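# Place the two closest-weight pistons in the steel tray

## Task

Of the five pistons, pick out the pair whose weights match most closely and set both inside the steel parts tray; none of the remaining three may touch the tray or hang over its edge, the tray has to end up lying flat on the bench, everything must stay in place without the robot supporting it, and at the end the grippers must release and the arms pull away.

## Robot and tools

Robot: two six-joint arms with parallel grippers, named left_arm and right_arm. The names do not refer to sides of any image. They sit on opposite sides of the table. left_arm's base is at (+0.125, +0.541, +0.119) m with quat_wxyz (+0.437, 0, 0, -0.899), on the +y side. right_arm's base is at (-0.159, -0.503, +0.134) m with quat_wxyz (+0.611, 0, 0, +0.792).

Scene frame: origin at the table centre, +z up, table top at z = +0.020 m. All gripper positions (metres), orientations (quat_wxyz) and velocities (m/s, rad/s) in results use this one frame. The reported position is the point between the finger pads, about 3 to 4 cm short of the fingertips. The fingers point along the gripper's +x axis and close along its y axis. At long reach the printed position may be somewhat off from the real one.

execute_actions(actions, pictures). actions is a list holding either nothing, one action, or one wait.
- Empty list: no command is sent; the call just reports the current state.
- Action: {"rows": [...], "steps": n}, where n is 1 to 15 control steps of 1/30 s each. If steps is omitted it is 15. Each row is used for one step. If there are fewer rows than steps, the final row is repeated.
- Wait: {"steps": n}, with n up to 300 and no rows. It returns once that many steps have passed since the previous result, and your own thinking time counts toward it.
- pictures (true/false) decides whether camera images come back. By default they do.

Row layout: a single flat list of 14 numbers for both arms together, each between -1 and 1. Positions 1 to 7 are left_arm: waist, shoulder, elbow, wrist pitch, wrist yaw, wrist roll, then gripper opening. Positions 8 to 14 are the same seven for right_arm. Send all 14 even when only one arm moves.

Joint numbers are offsets, not target angles. Each one counts from that joint's angle in the most recent result that lists joint positions. Before any such result in the scene, and for later calls within one reply, it counts from where the arm is when the action starts. It does not count from the previous row. Scale: 1.0 means 0.9615 rad for the waist, shoulder and elbow, 1.713 rad for wrist pitch, 1.767 rad for wrist yaw and 1.728 rad for wrist roll. A row of all-zero joint offsets is not a hold: it pulls the arm back to the reference angles.

Joint ranges in radians, in column order: waist -3.054 to 3.054, shoulder 0.000 to 3.142, elbow 0.000 to 2.356, wrist pitch -1.571 to 1.571, wrist yaw -1.571 to 1.571, wrist roll -3.142 to 3.142. If a request goes more than 0.010 rad outward past a range end, the whole call is refused and nothing moves. A real end may sit up to 0.010 rad from its listed value, and requests past it are clipped there. A "joint sent to its limit" line reports such clipping, possibly for an earlier action. The absence of that line does not prove there is more room.

Opening is an absolute setting, not an offset. +1 is fully open (0.088 m between pads). Empty fingers close at about -0.80, and anything down to -1 closes no further. Going from open to shut takes at least about 0.5 s. To hold a part, keep the commanded opening below the reported grip_measured: about 0.07 below holds firmly, and a smaller gap grips more gently. While squeezing, the readings run narrower than the real pad gap by up to about 0.061. Very thin parts, under about 3 mm, get less force.

Motion: joint speed is capped. Each step, a joint's target may lead its measured angle by at most 0.211 rad (waist, shoulder, elbow), 0.213 (wrist pitch), 0.267 (wrist yaw) or 0.228 (wrist roll). If the targets would put the gripper more than 70 mm from where it is now, they are scaled back. Friction may leave joints short of their target, especially at long reach, and tiny moves may not happen at all, so check the reported angles after each move. Between calls the arms keep heading for the last row sent until they settle or a step is HELD.

Result lines:
- The state line gives each gripper's pose and velocity.
- Joint positions and Joint velocities list each arm's six joints (rad, rad/s), then the pad gap (m, m/s).
- grip_measured is the finger opening on the command scale. It can be off by about 1 mm per gripper.
- "joint command not followed": a clearance check altered or blocked some joint targets.
- HELD: your row, or part of it, was not sent on that step.
- MOTOR HOT appears from 50 °C. An OVER-TEMPERATURE FAULT at 95 °C halts that arm. If the arm does not cool, it can lose power and go limp, dropping what it holds.

zoom_image(camera, region): returns an enlarged view of a region of one camera's latest image. camera is cam_high, cam_left_wrist or cam_right_wrist, each 504x504 pixels. region is [x0, y0, x1, y1] in pixels with (0, 0) at the top-left corner, at most 504 by 504.

read_manual(section): returns only the URDF licence texts. It does not move anything.

finished_scene(scene): ends the given scene, cannot be undone, and reports whether the goal was met. The goal must still hold at that moment. Replying with no tool call also ends the run.

Suggested order: look at the scene, judge the pistons' weights (for example by lifting each one and reading joint effort or how the arm responds), pick the closest pair, place both fully inside the tray, keep the other three clear of it, then open the grippers and lift the arms away before finishing.

Cautions:
- Do not knock or drop anything off the table, and do not tip the tray.
- Avoid slamming, hard pushes, and arm-to-arm contact.
- A contact torque at or above a joint's load limit stops that arm for 10 s. Limits in N m: waist 16.8, shoulder 20.8, elbow 20.8, wrist pitch 5.49, wrist yaw 5.47, wrist roll 5.13. The weight of a held part counts toward these.
- Brief outside tugs on held parts, or pushes on loose objects, can occur.
- The simulation keeps running while you think, so held loads keep heating the motors.

Each tool is called after ">>>" by a JSON object that holds its "api" and its "payload", one argument or row to a line.

## Session

>>> {"api": "execute_actions", "payload": {
  "actions": []
}}

Scene clock: 0.00 s of 12600.00 s.
left_arm: end_effector_position=(+0.3136, +0.0837, +0.2523) grip_measured=+0.824 end_effector_quat_wxyz=(+0.447, +0.746, -0.022, -0.493) end_effector_velocity=(-0.001, +0.003, -0.002) end_effector_angular_velocity=(+0.017, -0.005, -0.003) | right_arm: end_effector_position=(+0.0481, -0.4325, +0.3196) grip_measured=+0.821 end_effector_quat_wxyz=(+0.049, -0.896, -0.065, +0.437) end_effector_velocity=(-0.001, -0.002, -0.001) end_effector_angular_velocity=(-0.012, +0.003, -0.001)
Joint positions: left_arm=[ 0.945  1.93   1.459 -0.405 -0.371  1.326  0.079] | right_arm=[-1.445  0.804  0.811 -0.899  0.08  -2.812  0.079]
Joint velocities: left_arm=[-0.002 -0.002 -0.007 -0.007 -0.007  0.007  0.   ] | right_arm=[-0.002 -0.002 -0.002 -0.007  0.007 -0.007 -0.   ]
Motor temperatures (°C, as the motors report them): left_arm=[23 25 32 30 22 21] | right_arm=[22 40 28 26 23 25]
Heat: left arm: hottest elbow 32 °C (+0.0 °C/min); right arm: hottest shoulder 40 °C (+0.0 °C/min).

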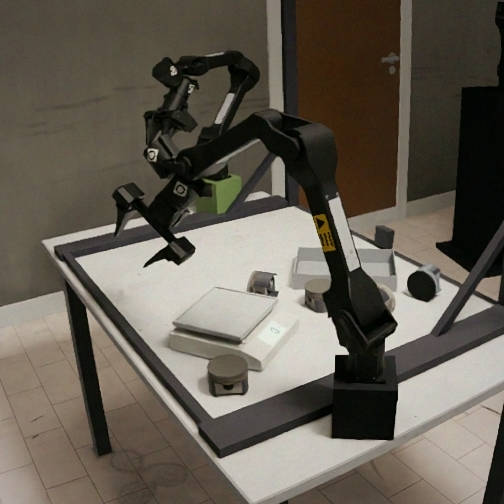

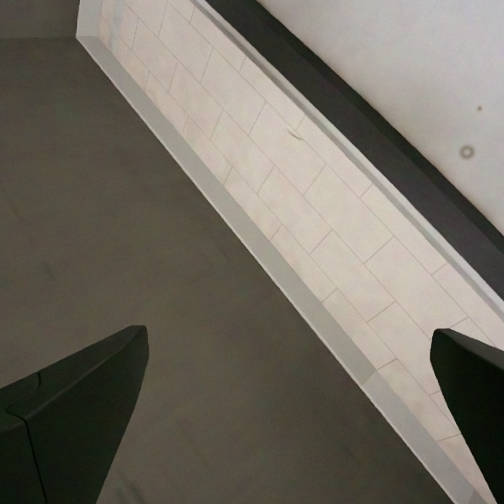

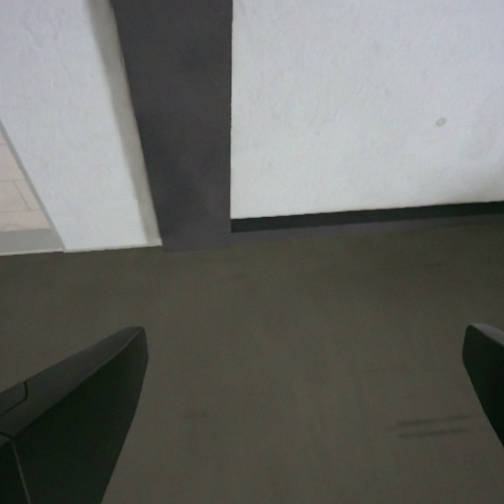

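>>> {"api": "execute_actions", "payload": {
  "actions": [
    {"rows":[[-0.775,-0.323,0.43,-0.622,0.21,-0.767,1,0,0,0,0,0,0,0.82]],"steps":15}
  ],
  "pictures": false
}}

>>> {"api": "execute_actions", "payload": {
  "actions": [
    {"steps":25}
  ]
}}

Scene clock: 10.47 s of 12600.00 s.
left_arm: end_effector_position=(+0.1077, +0.0820, +0.4130) grip_measured=+0.984 end_effector_quat_wxyz=(+0.477, +0.530, -0.077, -0.697) end_effector_velocity=(-0.517, +0.213, +0.292) end_effector_angular_velocity=(-0.069, +1.115, -0.495) | right_arm: end_effector_position=(+0.0481, -0.4325, +0.3196) grip_measured=+0.821 end_effector_quat_wxyz=(+0.049, -0.896, -0.065, +0.437) end_effector_velocity=(-0.004, -0.001, -0.004) end_effector_angular_velocity=(-0.009, +0.026, +0.008)
Joint positions: left_arm=[ 0.607  1.706  1.765 -0.788 -0.061  0.91   0.087] | right_arm=[-1.445  0.804  0.811 -0.899  0.08  -2.812  0.079]
Joint velocities: left_arm=[-1.043 -0.462  0.647 -1.048  0.33  -1.194  0.   ] | right_arm=[-0.002  0.002 -0.002 -0.022 -0.007 -0.007 -0.   ]
Motor temperatures (°C, as the motors report them): left_arm=[23 28 33 30 22 21] | right_arm=[22 39 29 27 23 25]
Heat: left arm: hottest elbow 33 °C (+5.7 °C/min); right arm: hottest shoulder 39 °C (-5.7 °C/min).
Steps of this call (steps 1 to 90: nothing new was sent; then 6.97 s passed at rest; steps 91 to 105: all 15 steps of this action). Readings (joint positions):
91: left_arm=[0.942 1.922 1.471 -0.426 -0.355 1.306] | right_arm=[-1.445 0.804 0.811 -0.899 0.080 -2.812]
92: left_arm=[0.931 1.917 1.484 -0.455 -0.325 1.280] | right_arm=[-1.445 0.804 0.811 -0.899 0.080 -2.812]
94: left_arm=[0.894 1.895 1.516 -0.501 -0.266 1.230] | right_arm=[-1.445 0.804 0.811 -0.899 0.080 -2.812]
98: left_arm=[0.800 1.824 1.598 -0.591 -0.164 1.130] | right_arm=[-1.445 0.804 0.811 -0.899 0.080 -2.812]
105: the state above

Scene clock: 11.30 s of 12600.00 s.
left_arm: end_effector_position=(-0.0241, +0.2446, +0.3960) grip_measured=+0.985 end_effector_quat_wxyz=(+0.427, +0.492, +0.302, -0.696) end_effector_velocity=(+0.002, +0.003, +0.001) end_effector_angular_velocity=(+0.002, -0.001, +0.021) | right_arm: end_effector_position=(+0.0481, -0.4325, +0.3196) grip_measured=+0.821 end_effector_quat_wxyz=(+0.049, -0.896, -0.065, +0.437) end_effector_velocity=(-0.005, +0.001, -0.004) end_effector_angular_velocity=(-0.006, +0.023, +0.028)
Joint positions: left_arm=[ 0.199  1.627  1.864 -1.467  0.001  0.004  0.087] | right_arm=[-1.445  0.804  0.811 -0.899  0.08  -2.812  0.079]
Joint velocities: left_arm=[-0.002 -0.007 -0.002 -0.007 -0.007 -0.022  0.   ] | right_arm=[-0.002 -0.002 -0.002 -0.022 -0.022 -0.022 -0.   ]
Motor temperatures (°C, as the motors report them): left_arm=[23 28 34 30 22 21] | right_arm=[22 39 29 27 23 25]
Heat: left arm: hottest elbow 34 °C (+10.6 °C/min); right arm: hottest shoulder 39 °C (-5.3 °C/min).
Steps of this call (steps 1 to 25: the robot went on to your last target). Readings (joint positions):
1: left_arm=[0.570 1.691 1.785 -0.825 -0.051 0.867] | right_arm=[-1.445 0.804 0.811 -0.899 0.080 -2.812]
2: left_arm=[0.531 1.677 1.804 -0.865 -0.041 0.822] | right_arm=[-1.445 0.804 0.811 -0.899 0.080 -2.812]
4: left_arm=[0.442 1.654 1.832 -0.953 -0.026 0.724] | right_arm=[-1.445 0.804 0.811 -0.899 0.080 -2.812]
8: left_arm=[0.254 1.631 1.862 -1.176 -0.001 0.480] | right_arm=[-1.445 0.804 0.811 -0.899 0.080 -2.812]
25: the state above

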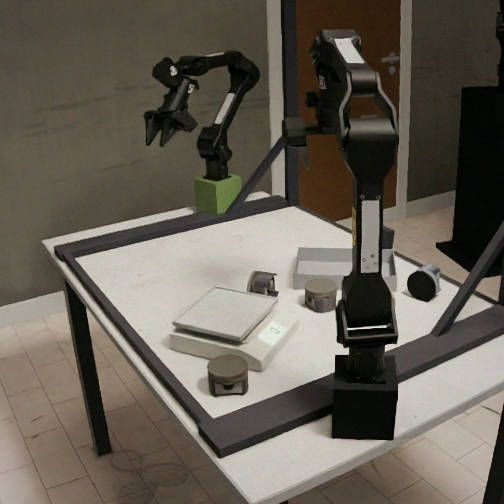

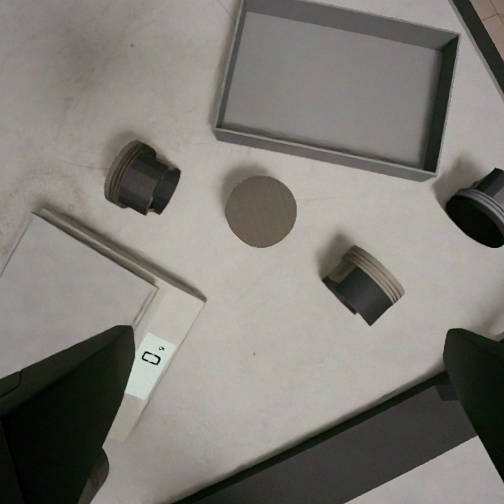

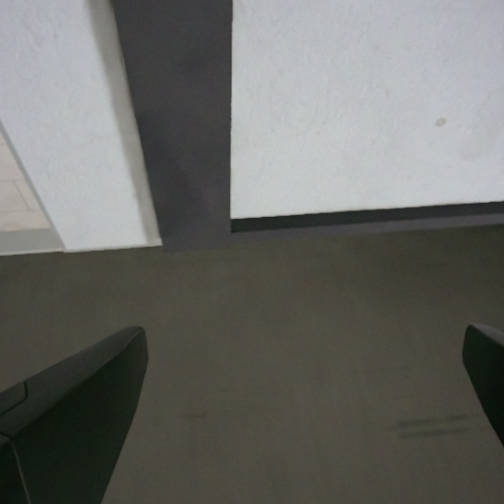

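>>> {"api": "execute_actions", "payload": {
  "actions": [
    {"rows":[[0.015,0.416,-0.422,0.271,0,0,1,0,0,0,0,0,0,0.82]],"steps":15}
  ],
  "pictures": false
}}

>>> {"api": "execute_actions", "payload": {
  "actions": [
    {"steps":15}
  ]
}}

Scene clock: 20.47 s of 12600.00 s.
left_arm: end_effector_position=(-0.0405, +0.2038, +0.1694) grip_measured=+0.985 end_effector_quat_wxyz=(+0.374, +0.598, +0.372, -0.603) end_effector_velocity=(+0.052, +0.090, -0.243) end_effector_angular_velocity=(+0.595, -0.300, +0.010) | right_arm: end_effector_position=(+0.0481, -0.4325, +0.3196) grip_measured=+0.821 end_effector_quat_wxyz=(+0.049, -0.896, -0.065, +0.437) end_effector_velocity=(-0.002, -0.000, -0.002) end_effector_angular_velocity=(-0.011, +0.005, +0.019)
Joint positions: left_arm=[ 0.209  2.012  1.477 -1.028  0.001  0.003  0.087] | right_arm=[-1.445  0.804  0.811 -0.899  0.08  -2.812  0.079]
Joint velocities: left_arm=[ 0.017  0.422 -0.383  0.139 -0.007  0.007  0.   ] | right_arm=[-0.002 -0.002 -0.002 -0.007 -0.007 -0.022  0.   ]
Motor temperatures (°C, as the motors report them): left_arm=[23 29 34 30 22 21] | right_arm=[22 38 30 28 23 25]
Heat: left arm: hottest elbow 34 °C (+5.9 °C/min); right arm: hottest shoulder 38 °C (-5.9 °C/min).
Steps of this call (steps 1 to 30: the robot went on to your last target; steps 31 to 100: nothing new was sent; then 5.33 s passed at rest; steps 101 to 115: all 15 steps of this action). Readings (joint positions):
101: left_arm=[0.199 1.639 1.847 -1.447 0.001 0.003] | right_arm=[-1.445 0.804 0.811 -0.899 0.080 -2.812]
102: left_arm=[0.200 1.648 1.825 -1.409 0.001 0.003] | right_arm=[-1.445 0.804 0.811 -0.899 0.080 -2.812]
104: left_arm=[0.202 1.688 1.776 -1.334 0.001 0.003] | right_arm=[-1.445 0.804 0.811 -0.899 0.080 -2.812]
108: left_arm=[0.204 1.818 1.649 -1.193 0.001 0.003] | right_arm=[-1.445 0.804 0.811 -0.899 0.080 -2.812]
115: the state above

Scene clock: 20.97 s of 12600.00 s.
left_arm: end_effector_position=(-0.0401, +0.2035, +0.1616) grip_measured=+0.985 end_effector_quat_wxyz=(+0.374, +0.599, +0.373, -0.602) end_effector_velocity=(+0.000, +0.005, -0.000) end_effector_angular_velocity=(+0.023, -0.003, -0.010) | right_arm: end_effector_position=(+0.0481, -0.4325, +0.3196) grip_measured=+0.821 end_effector_quat_wxyz=(+0.049, -0.896, -0.065, +0.437) end_effector_velocity=(-0.002, +0.002, -0.002) end_effector_angular_velocity=(+0.027, +0.017, -0.006)
Joint positions: left_arm=[ 0.21   2.024  1.462 -1.005  0.001  0.003  0.087] | right_arm=[-1.445  0.804  0.811 -0.899  0.08  -2.812  0.079]
Joint velocities: left_arm=[-0.002  0.002  0.002 -0.022  0.007  0.007  0.   ] | right_arm=[-0.002 -0.002 -0.002 -0.007 -0.022  0.022 -0.   ]
Motor temperatures (°C, as the motors report them): left_arm=[23 29 34 30 22 21] | right_arm=[22 38 30 28 23 25]
Heat: left arm: hottest elbow 34 °C (+5.7 °C/min); right arm: hottest shoulder 38 °C (-5.7 °C/min).
Steps of this call (steps 1 to 15: the robot went on to your last target). Readings (joint positions):
1: left_arm=[0.210 2.022 1.467 -1.023 0.001 0.003] | right_arm=[-1.445 0.804 0.811 -0.899 0.080 -2.812]
2: left_arm=[0.210 2.025 1.463 -1.018 0.001 0.003] | right_arm=[-1.445 0.804 0.811 -0.899 0.080 -2.812]
4: left_arm=[0.210 2.025 1.462 -1.008 0.001 0.003] | right_arm=[-1.445 0.804 0.811 -0.899 0.080 -2.812]
8: left_arm=[0.210 2.024 1.462 -1.005 0.001 0.003] | right_arm=[-1.445 0.804 0.811 -0.899 0.080 -2.812]
15: the state above

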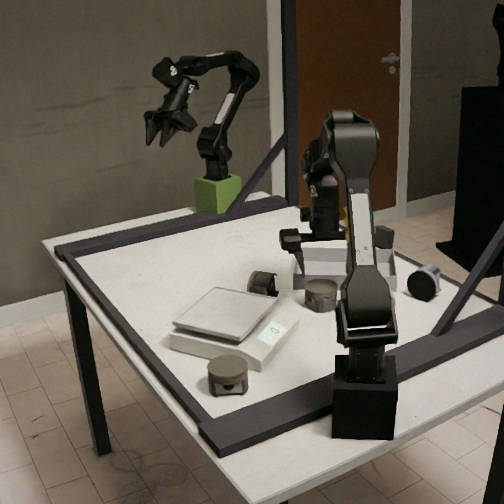

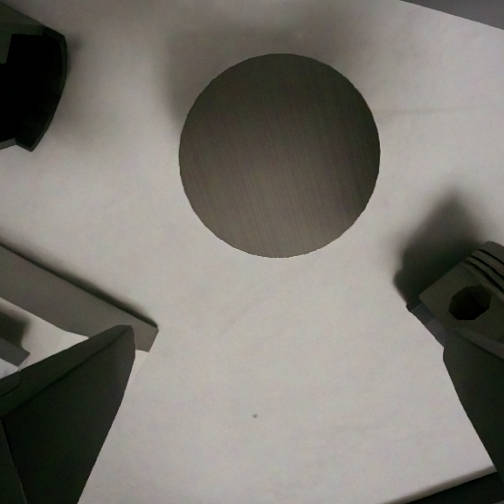

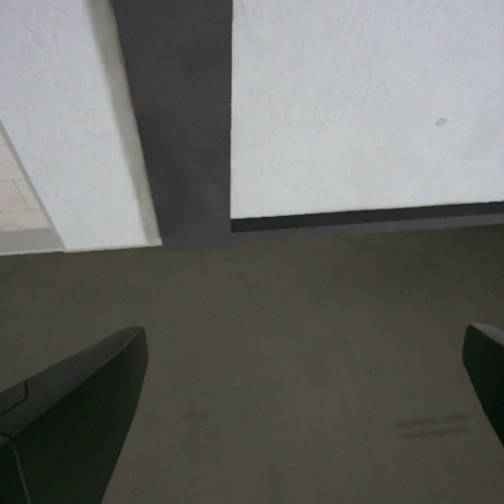

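>>> {"api": "execute_actions", "payload": {
  "actions": [
    {"rows":[[0,0.06,0.07,-0.01,0,0,1,0,0,0,0,0,0,0.82],[0,0.12,0.14,-0.01,0,0,1,0,0,0,0,0,0,0.82],[0,0.19,0.206,-0.01,0,0,1,0,0,0,0,0,0,0.82]],"steps":14}
  ]
}}

Scene clock: 30.93 s of 12600.00 s.
left_arm: end_effector_position=(-0.0580, +0.1669, +0.1445) grip_measured=+0.985 end_effector_quat_wxyz=(+0.375, +0.597, +0.372, -0.604) end_effector_velocity=(-0.007, -0.015, +0.016) end_effector_angular_velocity=(-0.054, +0.018, +0.005) | right_arm: end_effector_position=(+0.0481, -0.4325, +0.3196) grip_measured=+0.821 end_effector_quat_wxyz=(+0.049, -0.896, -0.065, +0.437) end_effector_velocity=(-0.001, +0.003, -0.002) end_effector_angular_velocity=(+0.003, +0.001, +0.028)
Joint positions: left_arm=[ 0.21   2.19   1.65  -1.02   0.001  0.003  0.087] | right_arm=[-1.445  0.804  0.811 -0.899  0.08  -2.812  0.079]
Joint velocities: left_arm=[-0.002 -0.002  0.061 -0.007 -0.007 -0.007  0.   ] | right_arm=[-0.002 -0.002 -0.007  0.007 -0.022 -0.022 -0.   ]
Motor temperatures (°C, as the motors report them): left_arm=[23 31 34 30 22 21] | right_arm=[22 38 31 28 23 25]
Heat: left arm: hottest elbow 34 °C (+3.9 °C/min); right arm: hottest shoulder 38 °C (-3.9 °C/min).
Steps of this call (steps 1 to 15: the robot went on to your last target; steps 16 to 90: nothing new was sent; then 6.50 s passed at rest; steps 91 to 104: all 14 steps of this action). Readings (joint positions):
91: left_arm=[0.210 2.030 1.471 -1.012 0.001 0.003] | right_arm=[-1.445 0.804 0.811 -0.899 0.080 -2.812]
92: left_arm=[0.210 2.050 1.498 -1.024 0.001 0.003] | right_arm=[-1.445 0.804 0.811 -0.899 0.080 -2.812]
94: left_arm=[0.210 2.115 1.585 -1.013 0.001 0.003] | right_arm=[-1.445 0.804 0.811 -0.899 0.080 -2.812]
98: left_arm=[0.210 2.180 1.640 -1.019 0.001 0.003] | right_arm=[-1.445 0.804 0.811 -0.899 0.080 -2.812]
104: the state above

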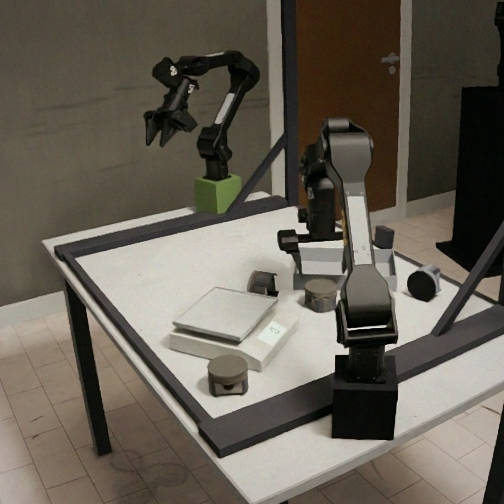

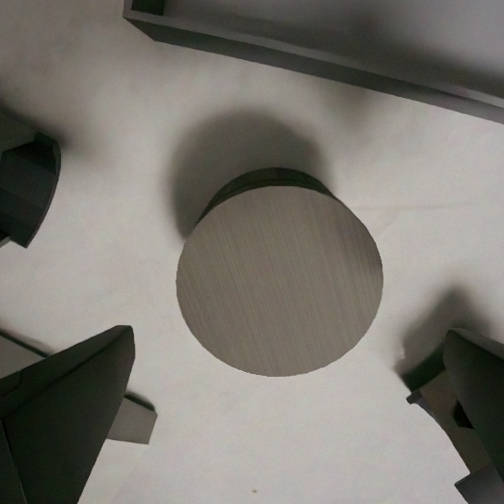

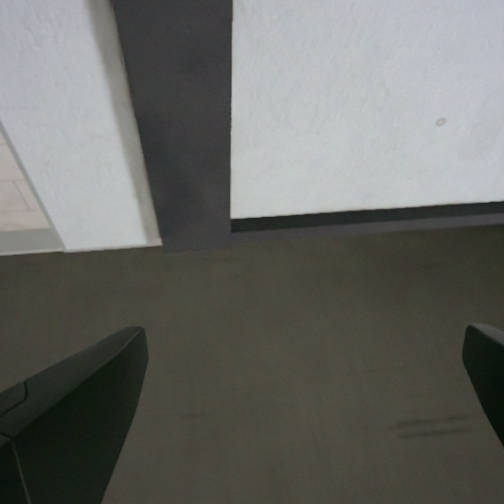

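Good. Descend and close.

>>> {"api": "execute_actions", "payload": {
  "actions": [
    {"rows":[[0,0.03,-0.01,0.02,0,0,1,0,0,0,0,0,0,0.82],[0,0.045,-0.025,0.035,0,0,1,0,0,0,0,0,0,0.82],[0,0.06,-0.04,0.05,0,0,1,0,0,0,0,0,0,0.82],[0,0.075,-0.055,0.07,0,0,1,0,0,0,0,0,0,0.82],[0,0.09,-0.07,0.085,0,0,1,0,0,0,0,0,0,0.82],[0,0.108,-0.092,0.103,0,0,1,0,0,0,0,0,0,0.82]],"steps":15}
  ]
}}

>>> {"api": "execute_actions", "payload": {
  "actions": [
    {"rows":[[0,0,0,0,0,0,0.52,0,0,0,0,0,0,0.82]],"steps":11}
  ],
  "pictures": false
}}

Scene clock: 36.60 s of 12600.00 s.
left_arm: end_effector_position=(-0.0587, +0.1655, +0.0870) grip_measured=+0.985 end_effector_quat_wxyz=(+0.374, +0.598, +0.373, -0.602) end_effector_velocity=(-0.003, -0.011, +0.000) end_effector_angular_velocity=(-0.056, +0.003, +0.005) | right_arm: end_effector_position=(+0.0481, -0.4325, +0.3196) grip_measured=+0.821 end_effector_quat_wxyz=(+0.049, -0.896, -0.065, +0.437) end_effector_velocity=(-0.002, -0.000, -0.001) end_effector_angular_velocity=(-0.000, +0.003, +0.008)
Joint positions: left_arm=[ 0.21   2.286  1.566 -0.845  0.001  0.003  0.087] | right_arm=[-1.445  0.804  0.811 -0.899  0.08  -2.812  0.079]
Joint velocities: left_arm=[-0.002 -0.002 -0.002  0.051 -0.022 -0.007 -0.   ] | right_arm=[-0.002 -0.007 -0.002 -0.007 -0.007 -0.007 -0.   ]
Motor temperatures (°C, as the motors report them): left_arm=[23 31 35 29 22 21] | right_arm=[22 38 32 28 23 25]
Heat: left arm: hottest elbow 35 °C (+4.9 °C/min); right arm: hottest shoulder 38 °C (-3.3 °C/min).
Steps of this call (steps 1 to 15: the robot went on to your last target; steps 16 to 90: nothing new was sent; then 2.17 s passed at rest; steps 91 to 105: all 15 steps of this action). Readings (joint positions):
91: left_arm=[0.210 2.191 1.653 -1.018 0.001 0.003] | right_arm=[-1.445 0.804 0.811 -0.899 0.080 -2.812]
92: left_arm=[0.210 2.195 1.650 -1.002 0.001 0.003] | right_arm=[-1.445 0.804 0.811 -0.899 0.080 -2.812]
94: left_arm=[0.210 2.207 1.638 -0.953 0.001 0.003] | right_arm=[-1.445 0.804 0.811 -0.899 0.080 -2.812]
98: left_arm=[0.210 2.256 1.591 -0.871 0.001 0.003] | right_arm=[-1.445 0.804 0.811 -0.899 0.080 -2.812]
105: the state above

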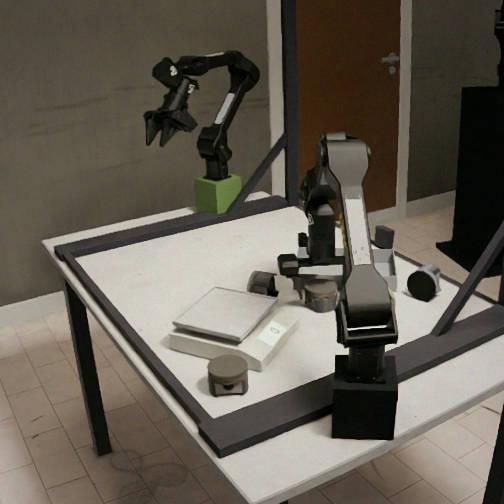

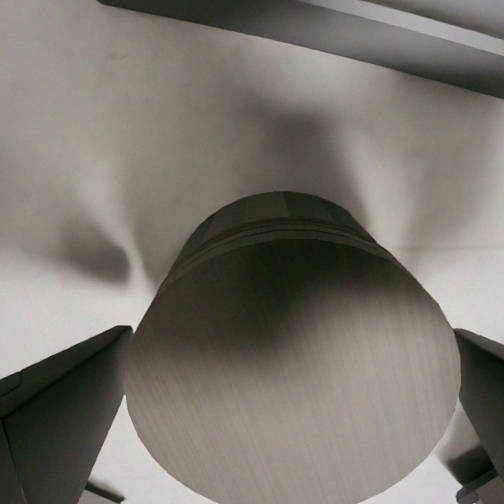

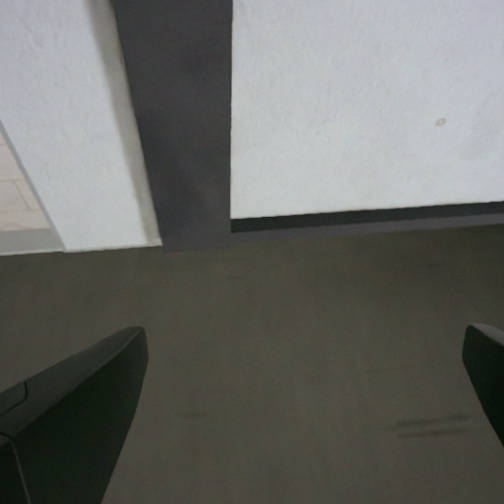

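Scene clock: 36.97 s of 12600.00 s.
left_arm: end_effector_position=(-0.0586, +0.1653, +0.0870) grip_measured=+0.588 end_effector_quat_wxyz=(+0.375, +0.598, +0.372, -0.602) end_effector_velocity=(+0.003, +0.001, +0.000) end_effector_angular_velocity=(-0.003, -0.023, +0.005) | right_arm: end_effector_position=(+0.0481, -0.4325, +0.3196) grip_measured=+0.821 end_effector_quat_wxyz=(+0.049, -0.896, -0.065, +0.437) end_effector_velocity=(-0.002, -0.001, -0.001) end_effector_angular_velocity=(-0.000, +0.003, +0.003)
Joint positions: left_arm=[ 0.21   2.286  1.566 -0.844  0.     0.003  0.068] | right_arm=[-1.445  0.804  0.811 -0.899  0.08  -2.812  0.079]
Joint velocities: left_arm=[-0.002 -0.002 -0.002 -0.007 -0.022 -0.007 -0.   ] | right_arm=[-0.007 -0.007 -0.002 -0.007 -0.007 -0.007  0.   ]
Motor temperatures (°C, as the motors report them): left_arm=[23 31 35 29 22 21] | right_arm=[22 38 32 28 23 25]
Heat: left arm: hottest elbow 35 °C (+4.9 °C/min); right arm: hottest shoulder 38 °C (-3.2 °C/min).
Steps of this call (steps 1 to 11: all 11 steps of this action). Readings (joint positions):
1: left_arm=[0.210 2.286 1.566 -0.844 0.001 0.003] | right_arm=[-1.445 0.804 0.811 -0.899 0.080 -2.812]
2: left_arm=[0.210 2.286 1.566 -0.844 0.001 0.003] | right_arm=[-1.445 0.804 0.811 -0.899 0.080 -2.812]
4: left_arm=[0.210 2.286 1.566 -0.844 -0.000 0.003] | right_arm=[-1.445 0.804 0.811 -0.899 0.080 -2.812]
8: left_arm=[0.210 2.286 1.566 -0.844 0.000 0.003] | right_arm=[-1.445 0.804 0.811 -0.899 0.080 -2.812]
11: the state above

>>> {"api": "execute_actions", "payload": {
  "actions": [
    {"rows":[[0,-0.04,0,-0.022,0,0,0.51,0,0,0,0,0,0,0.82],[0,-0.08,0,-0.045,0,0,0.51,0,0,0,0,0,0,0.82],[0,-0.12,0,-0.067,0,0,0.51,0,0,0,0,0,0,0.82],[0,-0.16,0,-0.09,0,0,0.51,0,0,0,0,0,0,0.82],[0,-0.2,0,-0.112,0,0,0.51,0,0,0,0,0,0,0.82],[0,-0.24,0,-0.135,0,0,0.51,0,0,0,0,0,0,0.82],[0,-0.28,0,-0.157,0,0,0.51,0,0,0,0,0,0,0.82],[0,-0.318,0,-0.178,0,0,0.51,0,0,0,0,0,0,0.82]],"steps":14}
  ],
  "pictures": false
}}

>>> {"api": "execute_actions", "payload": {
  "actions": [
    {"rows":[[0.05,0,0,0,0,0,0.51,0,0,0,0,0,0,0.82],[0.11,0,0,0,0,0,0.51,0,0,0,0,0,0,0.82],[0.18,0,0,0,0,0,0.51,0,0,0,0,0,0,0.82],[0.25,0,0,0,0,0,0.51,0,0,0,0,0,0,0.82],[0.32,0,0,0,0,0,0.51,0,0,0,0,0,0,0.82],[0.39,0,0,0,0,0,0.51,0,0,0,0,0,0,0.82],[0.46,0,0,0,0,0,0.51,0,0,0,0,0,0,0.82],[0.52,0,0,0,0,0,0.51,0,0,0,0,0,0,0.82],[0.57,0,0,0,0,0,0.51,0,0,0,0,0,0,0.82],[0.6,0,0,0,0,0,0.51,0,0,0,0,0,0,0.82],[0.625,0,0,0,0,0,0.51,0,0,0,0,0,0,0.82]],"steps":15}
  ],
  "pictures": false
}}

>>> {"api": "execute_actions", "payload": {
  "actions": [
    {"steps":10}
  ]
}}

Scene clock: 45.20 s of 12600.00 s.
left_arm: end_effector_position=(-0.0417, +0.2000, +0.2070) grip_measured=+0.588 end_effector_quat_wxyz=(+0.380, +0.590, +0.367, -0.611) end_effector_velocity=(+0.017, +0.033, -0.001) end_effector_angular_velocity=(+0.148, -0.081, -0.024) | right_arm: end_effector_position=(+0.0481, -0.4325, +0.3196) grip_measured=+0.821 end_effector_quat_wxyz=(+0.049, -0.896, -0.065, +0.437) end_effector_velocity=(-0.002, +0.001, -0.002) end_effector_angular_velocity=(+0.009, +0.012, +0.012)
Joint positions: left_arm=[ 0.21   1.973  1.572 -1.137  0.     0.003  0.068] | right_arm=[-1.445  0.804  0.811 -0.899  0.08  -2.812  0.079]
Joint velocities: left_arm=[-0.002 -0.002 -0.002 -0.168 -0.007  0.022 -0.   ] | right_arm=[-0.007 -0.002 -0.002 -0.007 -0.022 -0.007 -0.   ]
Motor temperatures (°C, as the motors report them): left_arm=[23 33 35 29 22 21] | right_arm=[22 37 32 29 23 25]
Heat: left arm: hottest elbow 35 °C (+4.0 °C/min); right arm: hottest shoulder 37 °C (-4.0 °C/min).
Steps of this call (steps 1 to 15: the robot went on to your last target; steps 16 to 90: nothing new was sent; then 4.77 s passed at rest; steps 91 to 104: all 14 steps of this action). Readings (joint positions):
91: left_arm=[0.210 2.285 1.566 -0.848 0.000 0.003] | right_arm=[-1.445 0.804 0.811 -0.899 0.080 -2.812]
92: left_arm=[0.210 2.278 1.566 -0.863 0.000 0.003] | right_arm=[-1.445 0.804 0.811 -0.899 0.080 -2.812]
94: left_arm=[0.210 2.245 1.564 -0.929 0.000 0.003] | right_arm=[-1.445 0.804 0.811 -0.899 0.080 -2.812]
98: left_arm=[0.210 2.105 1.561 -1.062 0.000 0.003] | right_arm=[-1.445 0.804 0.811 -0.899 0.080 -2.812]
104: the state above

Scene clock: 45.70 s of 12600.00 s.
left_arm: end_effector_position=(+0.1859, +0.1656, +0.2061) grip_measured=+0.588 end_effector_quat_wxyz=(+0.549, +0.455, +0.525, -0.465) end_effector_velocity=(+0.190, +0.035, +0.001) end_effector_angular_velocity=(+0.016, +0.010, +0.503) | right_arm: end_effector_position=(+0.0481, -0.4325, +0.3196) grip_measured=+0.821 end_effector_quat_wxyz=(+0.049, -0.896, -0.065, +0.437) end_effector_velocity=(-0.003, +0.003, -0.002) end_effector_angular_velocity=(+0.009, +0.012, +0.022)
Joint positions: left_arm=[ 0.821  1.975  1.572 -1.134 -0.011  0.003  0.068] | right_arm=[-1.445  0.804  0.811 -0.899  0.08  -2.812  0.079]
Joint velocities: left_arm=[ 0.51  -0.002  0.002 -0.022  0.007  0.007 -0.   ] | right_arm=[ 0.002 -0.002 -0.002 -0.007 -0.022 -0.007 -0.   ]
Motor temperatures (°C, as the motors report them): left_arm=[23 33 35 29 22 21] | right_arm=[22 37 32 29 23 25]
Heat: left arm: hottest elbow 35 °C (+3.9 °C/min); right arm: hottest shoulder 37 °C (-3.9 °C/min).
Steps of this call (steps 1 to 15: all 15 steps of this action). Readings (joint positions):
1: left_arm=[0.213 1.973 1.572 -1.140 0.002 0.003] | right_arm=[-1.445 0.804 0.811 -0.899 0.080 -2.812]
2: left_arm=[0.223 1.973 1.572 -1.140 0.007 0.003] | right_arm=[-1.445 0.804 0.811 -0.899 0.080 -2.812]
4: left_arm=[0.283 1.975 1.572 -1.140 0.013 0.003] | right_arm=[-1.445 0.804 0.811 -0.899 0.080 -2.812]
8: left_arm=[0.493 1.975 1.572 -1.134 0.004 0.003] | right_arm=[-1.445 0.804 0.811 -0.899 0.080 -2.812]
15: the state above

Scene clock: 46.03 s of 12600.00 s.
left_arm: end_effector_position=(+0.1799, +0.1652, +0.2060) grip_measured=+0.588 end_effector_quat_wxyz=(+0.543, +0.456, +0.525, -0.471) end_effector_velocity=(+0.001, -0.001, +0.000) end_effector_angular_velocity=(-0.004, -0.023, +0.001) | right_arm: end_effector_position=(+0.0481, -0.4325, +0.3196) grip_measured=+0.821 end_effector_quat_wxyz=(+0.049, -0.896, -0.065, +0.437) end_effector_velocity=(-0.000, +0.003, +0.000) end_effector_angular_velocity=(+0.014, -0.002, +0.017)
Joint positions: left_arm=[ 0.809  1.975  1.572 -1.135 -0.001  0.003  0.068] | right_arm=[-1.445  0.804  0.811 -0.899  0.08  -2.812  0.079]
Joint velocities: left_arm=[-0.007 -0.002 -0.002  0.007 -0.022 -0.007 -0.   ] | right_arm=[-0.002 -0.002 -0.002  0.007 -0.022 -0.007 -0.   ]
Motor temperatures (°C, as the motors report them): left_arm=[23 33 35 29 22 21] | right_arm=[22 37 32 29 23 25]
Heat: left arm: hottest elbow 35 °C (+3.9 °C/min); right arm: hottest shoulder 37 °C (-3.9 °C/min).
Steps of this call (steps 1 to 10: the robot went on to your last target). Readings (joint positions):
1: left_arm=[0.832 1.975 1.572 -1.134 -0.011 0.003] | right_arm=[-1.445 0.804 0.811 -0.899 0.080 -2.812]
2: left_arm=[0.834 1.975 1.572 -1.135 -0.011 0.003] | right_arm=[-1.445 0.804 0.811 -0.899 0.080 -2.812]
4: left_arm=[0.825 1.975 1.572 -1.135 -0.004 0.003] | right_arm=[-1.445 0.804 0.811 -0.899 0.080 -2.812]
8: left_arm=[0.810 1.975 1.572 -1.135 -0.001 0.003] | right_arm=[-1.445 0.804 0.811 -0.899 0.080 -2.812]
10: the state above

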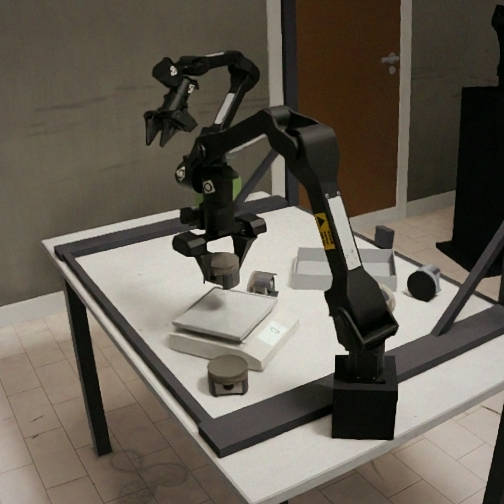

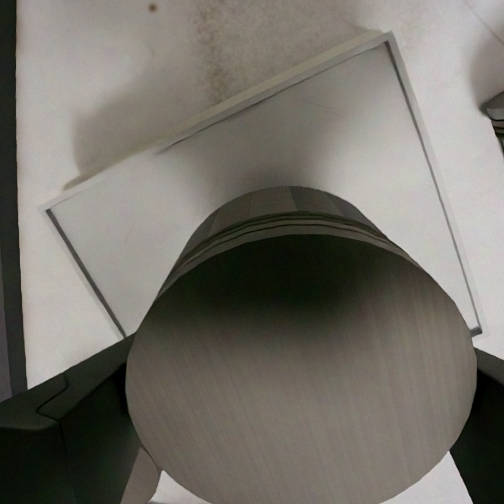

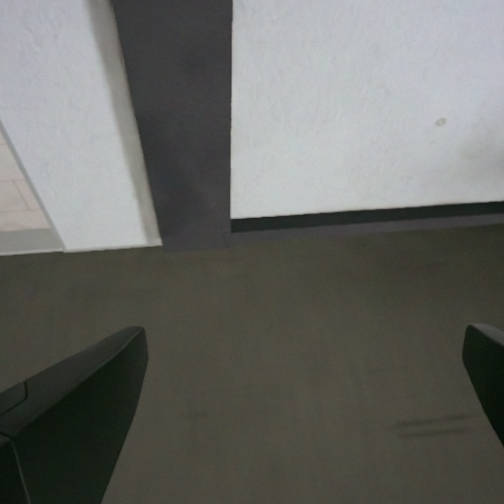

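>>> {"api": "execute_actions", "payload": {
  "actions": [
    {"rows":[[0,0.012,-0.018,0.012,0,0,0.51,0,0,0,0,0,0,0.82],[0,0.022,-0.036,0.024,0,0,0.51,0,0,0,0,0,0,0.82],[0,0.032,-0.054,0.036,0,0,0.51,0,0,0,0,0,0,0.82],[0,0.04,-0.072,0.048,0,0,0.51,0,0,0,0,0,0,0.82],[0,0.048,-0.09,0.058,0,0,0.51,0,0,0,0,0,0,0.82],[0,0.054,-0.102,0.066,0,0,0.51,0,0,0,0,0,0,0.82],[0,0.058,-0.112,0.072,0,0,0.51,0,0,0,0,0,0,0.82],[0,0.06,-0.118,0.076,0,0,0.51,0,0,0,0,0,0,0.82],[0,0.062,-0.124,0.08,0,0,0.51,0,0,0,0,0,0,0.82]],"steps":15}
  ]
}}

>>> {"api": "zoom_image", "payload": {
  "camera": "cam_high",
  "region": [160,250,320,380]
}}

Scene clock: 52.70 s of 12600.00 s.
left_arm: end_effector_position=(+0.1792, +0.1701, +0.1591) grip_measured=+0.588 end_effector_quat_wxyz=(+0.534, +0.464, +0.534, -0.463) end_effector_velocity=(+0.007, -0.014, +0.001) end_effector_angular_velocity=(-0.065, -0.046, +0.019) | right_arm: end_effector_position=(+0.0481, -0.4325, +0.3196) grip_measured=+0.821 end_effector_quat_wxyz=(+0.049, -0.896, -0.065, +0.437) end_effector_velocity=(-0.003, -0.003, -0.003) end_effector_angular_velocity=(-0.009, +0.019, -0.013)
Joint positions: left_arm=[ 0.809  2.028  1.458 -1.002 -0.001  0.003  0.068] | right_arm=[-1.445  0.804  0.811 -0.899  0.08  -2.812  0.079]
Joint velocities: left_arm=[-0.002 -0.002  0.002  0.066 -0.037 -0.022 -0.   ] | right_arm=[-0.002 -0.002 -0.002 -0.022  0.007  0.007 -0.   ]
Motor temperatures (°C, as the motors report them): left_arm=[23 34 35 29 22 21] | right_arm=[22 37 32 29 23 25]
Heat: left arm: hottest elbow 35 °C (+3.4 °C/min); right arm: hottest shoulder 37 °C (-3.4 °C/min).
Steps of this call (steps 1 to 30: the robot went on to your last target; steps 31 to 100: nothing new was sent; then 2.83 s passed at rest; steps 101 to 115: all 15 steps of this action). Readings (joint positions):
101: left_arm=[0.809 1.983 1.565 -1.135 -0.001 0.003] | right_arm=[-1.445 0.804 0.811 -0.899 0.080 -2.812]
102: left_arm=[0.809 1.983 1.561 -1.124 -0.001 0.003] | right_arm=[-1.445 0.804 0.811 -0.899 0.080 -2.812]
104: left_arm=[0.809 1.983 1.544 -1.089 -0.001 0.003] | right_arm=[-1.445 0.804 0.811 -0.899 0.080 -2.812]
108: left_arm=[0.809 2.005 1.492 -1.032 -0.001 0.003] | right_arm=[-1.445 0.804 0.811 -0.899 0.080 -2.812]
115: the state above

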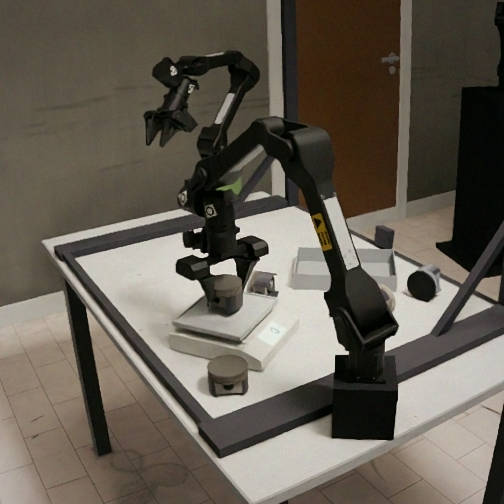

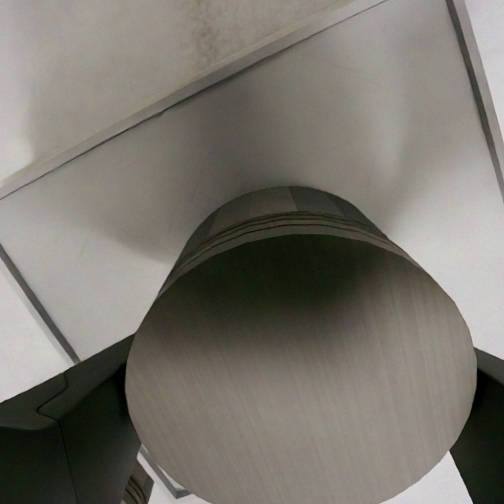

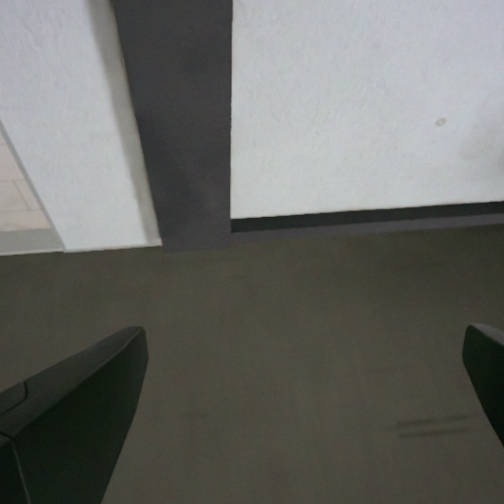

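Region (160, 250, 320, 380) of cam_high's 504x504 image, scaled by 3.150, with more detail than that image has; it fills the top 410 rows of this view, and the rest is white.

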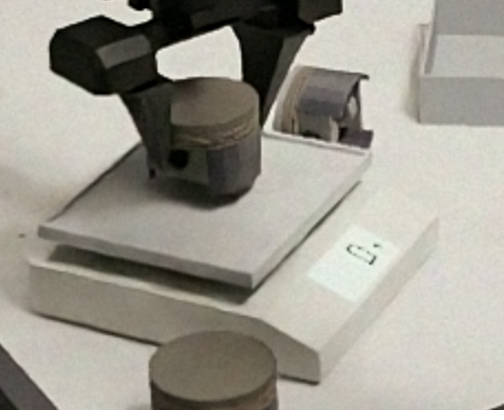

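Still above. Lower ~9 mm.

>>> {"api": "execute_actions", "payload": {
  "actions": [
    {"rows":[[0,0.008,-0.008,0.008,0,0,0.51,0,0,0,0,0,0,0.82],[0,0.012,-0.014,0.012,0,0,0.51,0,0,0,0,0,0,0.82],[0,0.016,-0.02,0.017,0,0,0.51,0,0,0,0,0,0,0.82],[0,0.02,-0.026,0.022,0,0,0.51,0,0,0,0,0,0,0.82]],"steps":15}
  ]
}}

Scene clock: 57.50 s of 12600.00 s.
left_arm: end_effector_position=(+0.1795, +0.1683, +0.1523) grip_measured=+0.588 end_effector_quat_wxyz=(+0.536, +0.462, +0.532, -0.465) end_effector_velocity=(+0.000, -0.001, +0.000) end_effector_angular_velocity=(-0.006, -0.008, +0.005) | right_arm: end_effector_position=(+0.0481, -0.4325, +0.3196) grip_measured=+0.821 end_effector_quat_wxyz=(+0.049, -0.896, -0.065, +0.437) end_effector_velocity=(-0.003, +0.001, -0.003) end_effector_angular_velocity=(-0.013, +0.010, +0.024)
Joint positions: left_arm=[ 0.809  2.036  1.44  -0.967 -0.001  0.003  0.068] | right_arm=[-1.445  0.804  0.811 -0.899  0.08  -2.812  0.079]
Joint velocities: left_arm=[-0.002 -0.002 -0.002  0.007 -0.007 -0.007 -0.   ] | right_arm=[ 0.002 -0.002 -0.007 -0.007 -0.007 -0.022 -0.   ]
Motor temperatures (°C, as the motors report them): left_arm=[23 34 35 29 22 21] | right_arm=[22 37 33 29 23 25]
Heat: left arm: hottest elbow 35 °C (+3.1 °C/min); right arm: hottest shoulder 37 °C (-3.1 °C/min).
Steps of this call (steps 1 to 15: the robot went on to your last target; steps 16 to 90: nothing new was sent; then 1.30 s passed at rest; steps 91 to 105: all 15 steps of this action). Readings (joint positions):
91: left_arm=[0.809 2.028 1.458 -0.999 -0.001 0.003] | right_arm=[-1.445 0.804 0.811 -0.899 0.080 -2.812]
92: left_arm=[0.809 2.028 1.457 -0.995 -0.001 0.003] | right_arm=[-1.445 0.804 0.811 -0.899 0.080 -2.812]
94: left_arm=[0.809 2.029 1.451 -0.981 -0.001 0.003] | right_arm=[-1.445 0.804 0.811 -0.899 0.080 -2.812]
98: left_arm=[0.809 2.033 1.443 -0.970 -0.001 0.003] | right_arm=[-1.445 0.804 0.811 -0.899 0.080 -2.812]
105: the state above

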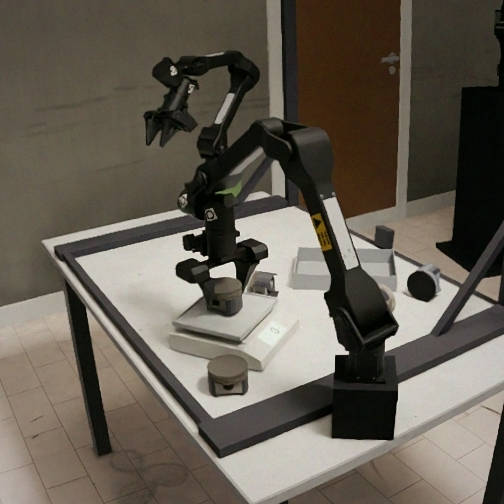

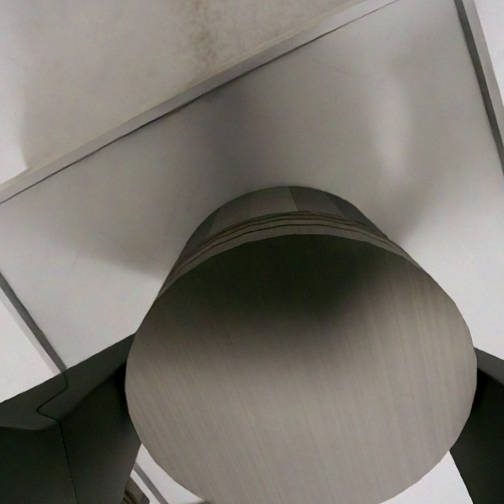

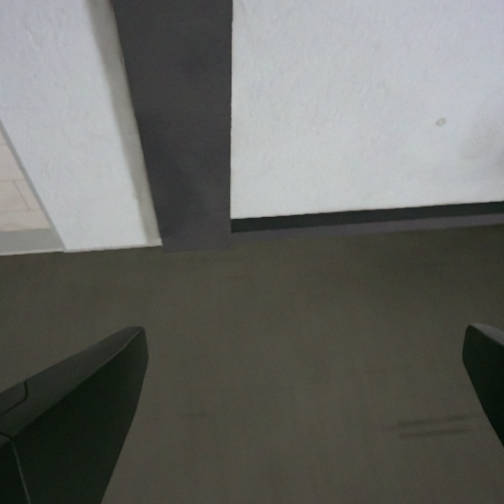

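>>> {"api": "execute_actions", "payload": {
  "actions": [
    {"rows":[[0,0.012,-0.008,0.004,0,0,0.51,0,0,0,0,0,0,0.82],[0,0.017,-0.014,0.008,0,0,0.51,0,0,0,0,0,0,0.82],[0,0.022,-0.02,0.012,0,0,0.51,0,0,0,0,0,0,0.82],[0,0.027,-0.026,0.018,0,0,0.51,0,0,0,0,0,0,0.82]],"steps":15}
  ]
}}

Scene clock: 60.37 s of 12600.00 s.
left_arm: end_effector_position=(+0.1795, +0.1678, +0.1453) grip_measured=+0.588 end_effector_quat_wxyz=(+0.537, +0.461, +0.531, -0.466) end_effector_velocity=(+0.002, +0.001, +0.003) end_effector_angular_velocity=(+0.001, -0.022, +0.005) | right_arm: end_effector_position=(+0.0481, -0.4325, +0.3196) grip_measured=+0.821 end_effector_quat_wxyz=(+0.049, -0.896, -0.065, +0.437) end_effector_velocity=(-0.002, -0.000, -0.002) end_effector_angular_velocity=(+0.007, +0.010, -0.004)
Joint positions: left_arm=[ 0.809  2.046  1.425 -0.94  -0.001  0.003  0.068] | right_arm=[-1.445  0.804  0.811 -0.899  0.08  -2.812  0.079]
Joint velocities: left_arm=[-0.002 -0.007  0.002 -0.007 -0.022 -0.007 -0.   ] | right_arm=[-0.002 -0.002 -0.002 -0.007 -0.007  0.007 -0.   ]
Motor temperatures (°C, as the motors report them): left_arm=[23 34 35 29 22 21] | right_arm=[22 37 33 29 23 25]
Heat: left arm: hottest elbow 35 °C (+3.0 °C/min); right arm: hottest shoulder 37 °C (-3.0 °C/min).
Steps of this call (steps 1 to 15: the robot went on to your last target; steps 16 to 71: nothing new was sent; steps 72 to 86: all 15 steps of this action). Readings (joint positions):
72: left_arm=[0.809 2.036 1.440 -0.966 -0.001 0.003] | right_arm=[-1.445 0.804 0.811 -0.899 0.080 -2.812]
73: left_arm=[0.809 2.036 1.439 -0.963 -0.001 0.003] | right_arm=[-1.445 0.804 0.811 -0.899 0.080 -2.812]
75: left_arm=[0.809 2.038 1.434 -0.952 -0.001 0.003] | right_arm=[-1.445 0.804 0.811 -0.899 0.080 -2.812]
79: left_arm=[0.809 2.046 1.426 -0.942 -0.001 0.003] | right_arm=[-1.445 0.804 0.811 -0.899 0.080 -2.812]
86: the state above

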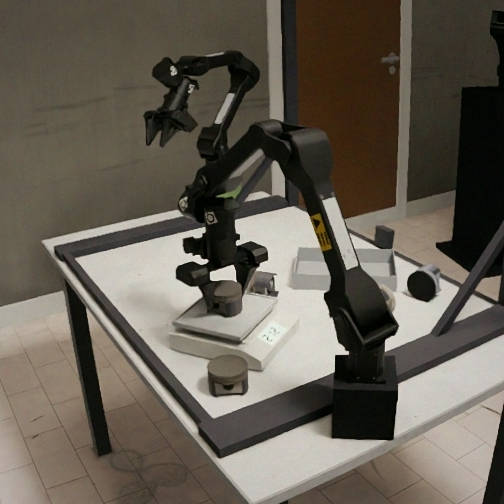

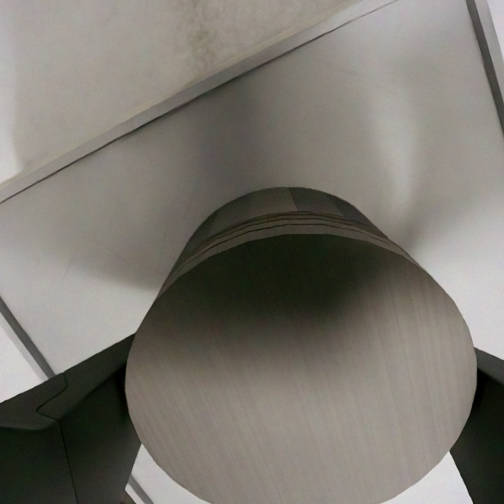

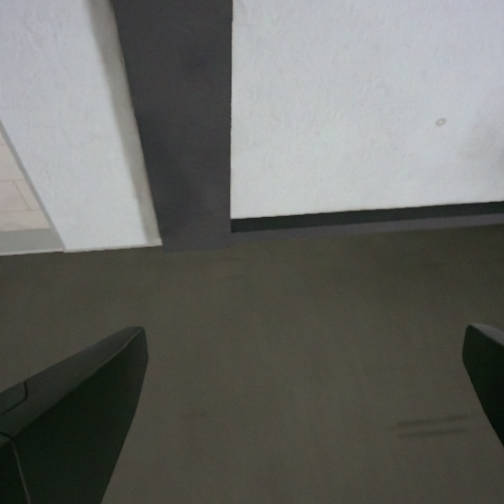

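Contact at .1455 (+.058).

>>> {"api": "execute_actions", "payload": {
  "actions": [
    {"rows":[[0,0,0,0,0,0,0.9,0,0,0,0,0,0,0.82]],"steps":15}
  ],
  "pictures": false
}}

>>> {"api": "execute_actions", "payload": {
  "actions": [
    {"steps":30}
  ]
}}

>>> {"api": "zoom_image", "payload": {
  "camera": "cam_high",
  "region": [240,305,310,360]
}}

Scene clock: 70.53 s of 12600.00 s.
left_arm: end_effector_position=(+0.1795, +0.1677, +0.1453) grip_measured=+0.896 end_effector_quat_wxyz=(+0.537, +0.461, +0.531, -0.466) end_effector_velocity=(+0.002, +0.004, +0.001) end_effector_angular_velocity=(+0.020, -0.019, -0.010) | right_arm: end_effector_position=(+0.0481, -0.4325, +0.3196) grip_measured=+0.821 end_effector_quat_wxyz=(+0.049, -0.896, -0.065, +0.437) end_effector_velocity=(-0.001, -0.002, -0.001) end_effector_angular_velocity=(-0.012, +0.003, -0.001)
Joint positions: left_arm=[ 0.809  2.046  1.425 -0.94  -0.001  0.003  0.083] | right_arm=[-1.445  0.804  0.811 -0.899  0.08  -2.812  0.079]
Joint velocities: left_arm=[-0.002 -0.002  0.002 -0.022 -0.022  0.007  0.   ] | right_arm=[-0.002 -0.002 -0.002 -0.007  0.007 -0.007  0.   ]
Motor temperatures (°C, as the motors report them): left_arm=[23 34 35 29 22 21] | right_arm=[22 37 33 29 23 25]
Heat: left arm: hottest elbow 35 °C (+1.0 °C/min); right arm: hottest shoulder 37 °C (-2.0 °C/min).
Steps of this call (steps 1 to 15: the robot went on to your last target; steps 16 to 90: nothing new was sent; then 6.67 s passed at rest; steps 91 to 105: all 15 steps of this action). Readings (joint positions):
91: left_arm=[0.809 2.046 1.425 -0.940 -0.001 0.003] | right_arm=[-1.445 0.804 0.811 -0.899 0.080 -2.812]
92: left_arm=[0.809 2.046 1.425 -0.940 -0.001 0.003] | right_arm=[-1.445 0.804 0.811 -0.899 0.080 -2.812]
94: left_arm=[0.809 2.046 1.425 -0.940 -0.001 0.003] | right_arm=[-1.445 0.804 0.811 -0.899 0.080 -2.812]
98: left_arm=[0.809 2.046 1.425 -0.940 -0.001 0.003] | right_arm=[-1.445 0.804 0.811 -0.899 0.080 -2.812]
105: the state above

Scene clock: 71.53 s of 12600.00 s.
left_arm: end_effector_position=(+0.1795, +0.1677, +0.1453) grip_measured=+0.897 end_effector_quat_wxyz=(+0.537, +0.461, +0.531, -0.466) end_effector_velocity=(+0.003, -0.006, +0.003) end_effector_angular_velocity=(-0.030, -0.012, +0.024) | right_arm: end_effector_position=(+0.0481, -0.4325, +0.3196) grip_measured=+0.821 end_effector_quat_wxyz=(+0.049, -0.896, -0.065, +0.437) end_effector_velocity=(-0.001, +0.000, -0.002) end_effector_angular_velocity=(-0.004, +0.012, +0.008)
Joint positions: left_arm=[ 0.809  2.046  1.425 -0.94  -0.001  0.003  0.083] | right_arm=[-1.445  0.804  0.811 -0.899  0.08  -2.812  0.079]
Joint velocities: left_arm=[ 0.002 -0.007  0.002  0.022 -0.007 -0.022 -0.   ] | right_arm=[-0.002  0.002 -0.002 -0.007 -0.007 -0.007 -0.   ]
Motor temperatures (°C, as the motors report them): left_arm=[23 34 35 29 22 21] | right_arm=[22 37 33 29 23 25]
Heat: left arm: hottest elbow 35 °C (+1.0 °C/min); right arm: hottest shoulder 37 °C (-2.0 °C/min).
Steps of this call (steps 1 to 15: the robot went on to your last target; steps 16 to 30: nothing new was sent). Readings (joint positions):
1: left_arm=[0.809 2.046 1.425 -0.940 -0.001 0.003] | right_arm=[-1.445 0.804 0.811 -0.899 0.080 -2.812]
2: left_arm=[0.809 2.046 1.425 -0.940 -0.001 0.003] | right_arm=[-1.445 0.804 0.811 -0.899 0.080 -2.812]
4: left_arm=[0.809 2.046 1.425 -0.940 -0.001 0.003] | right_arm=[-1.445 0.804 0.811 -0.899 0.080 -2.812]
8: left_arm=[0.809 2.046 1.425 -0.940 -0.001 0.003] | right_arm=[-1.445 0.804 0.811 -0.899 0.080 -2.812]
30: the state above
All arms were judged still, so your last target was given up. Only a new action makes them travel on or press farther. Fingers that are still opening or closing keep moving.

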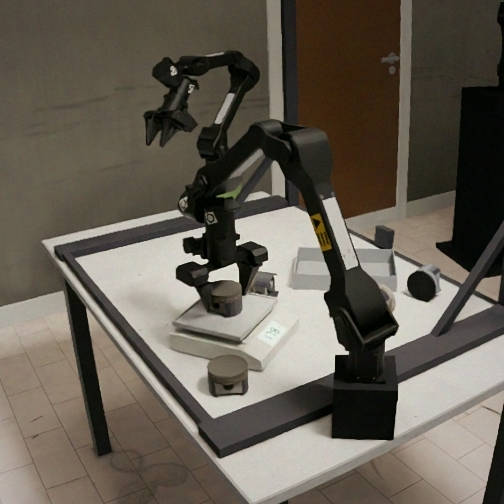

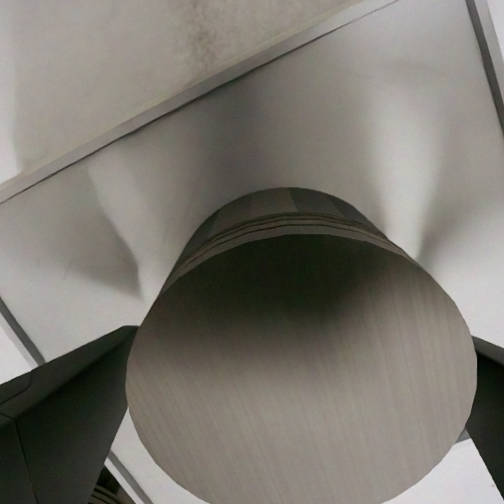

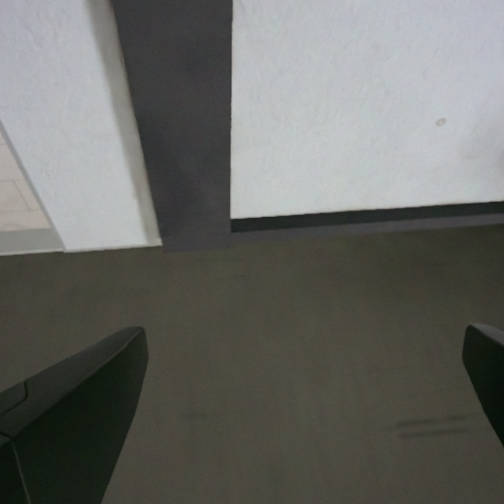

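Region (240, 305, 310, 360) of cam_high's 504x504 image, scaled by 7.200, with more detail than that image has; it fills the top 396 rows of this view, and the rest is white.

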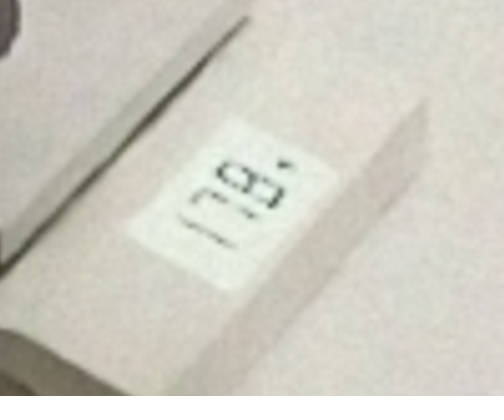

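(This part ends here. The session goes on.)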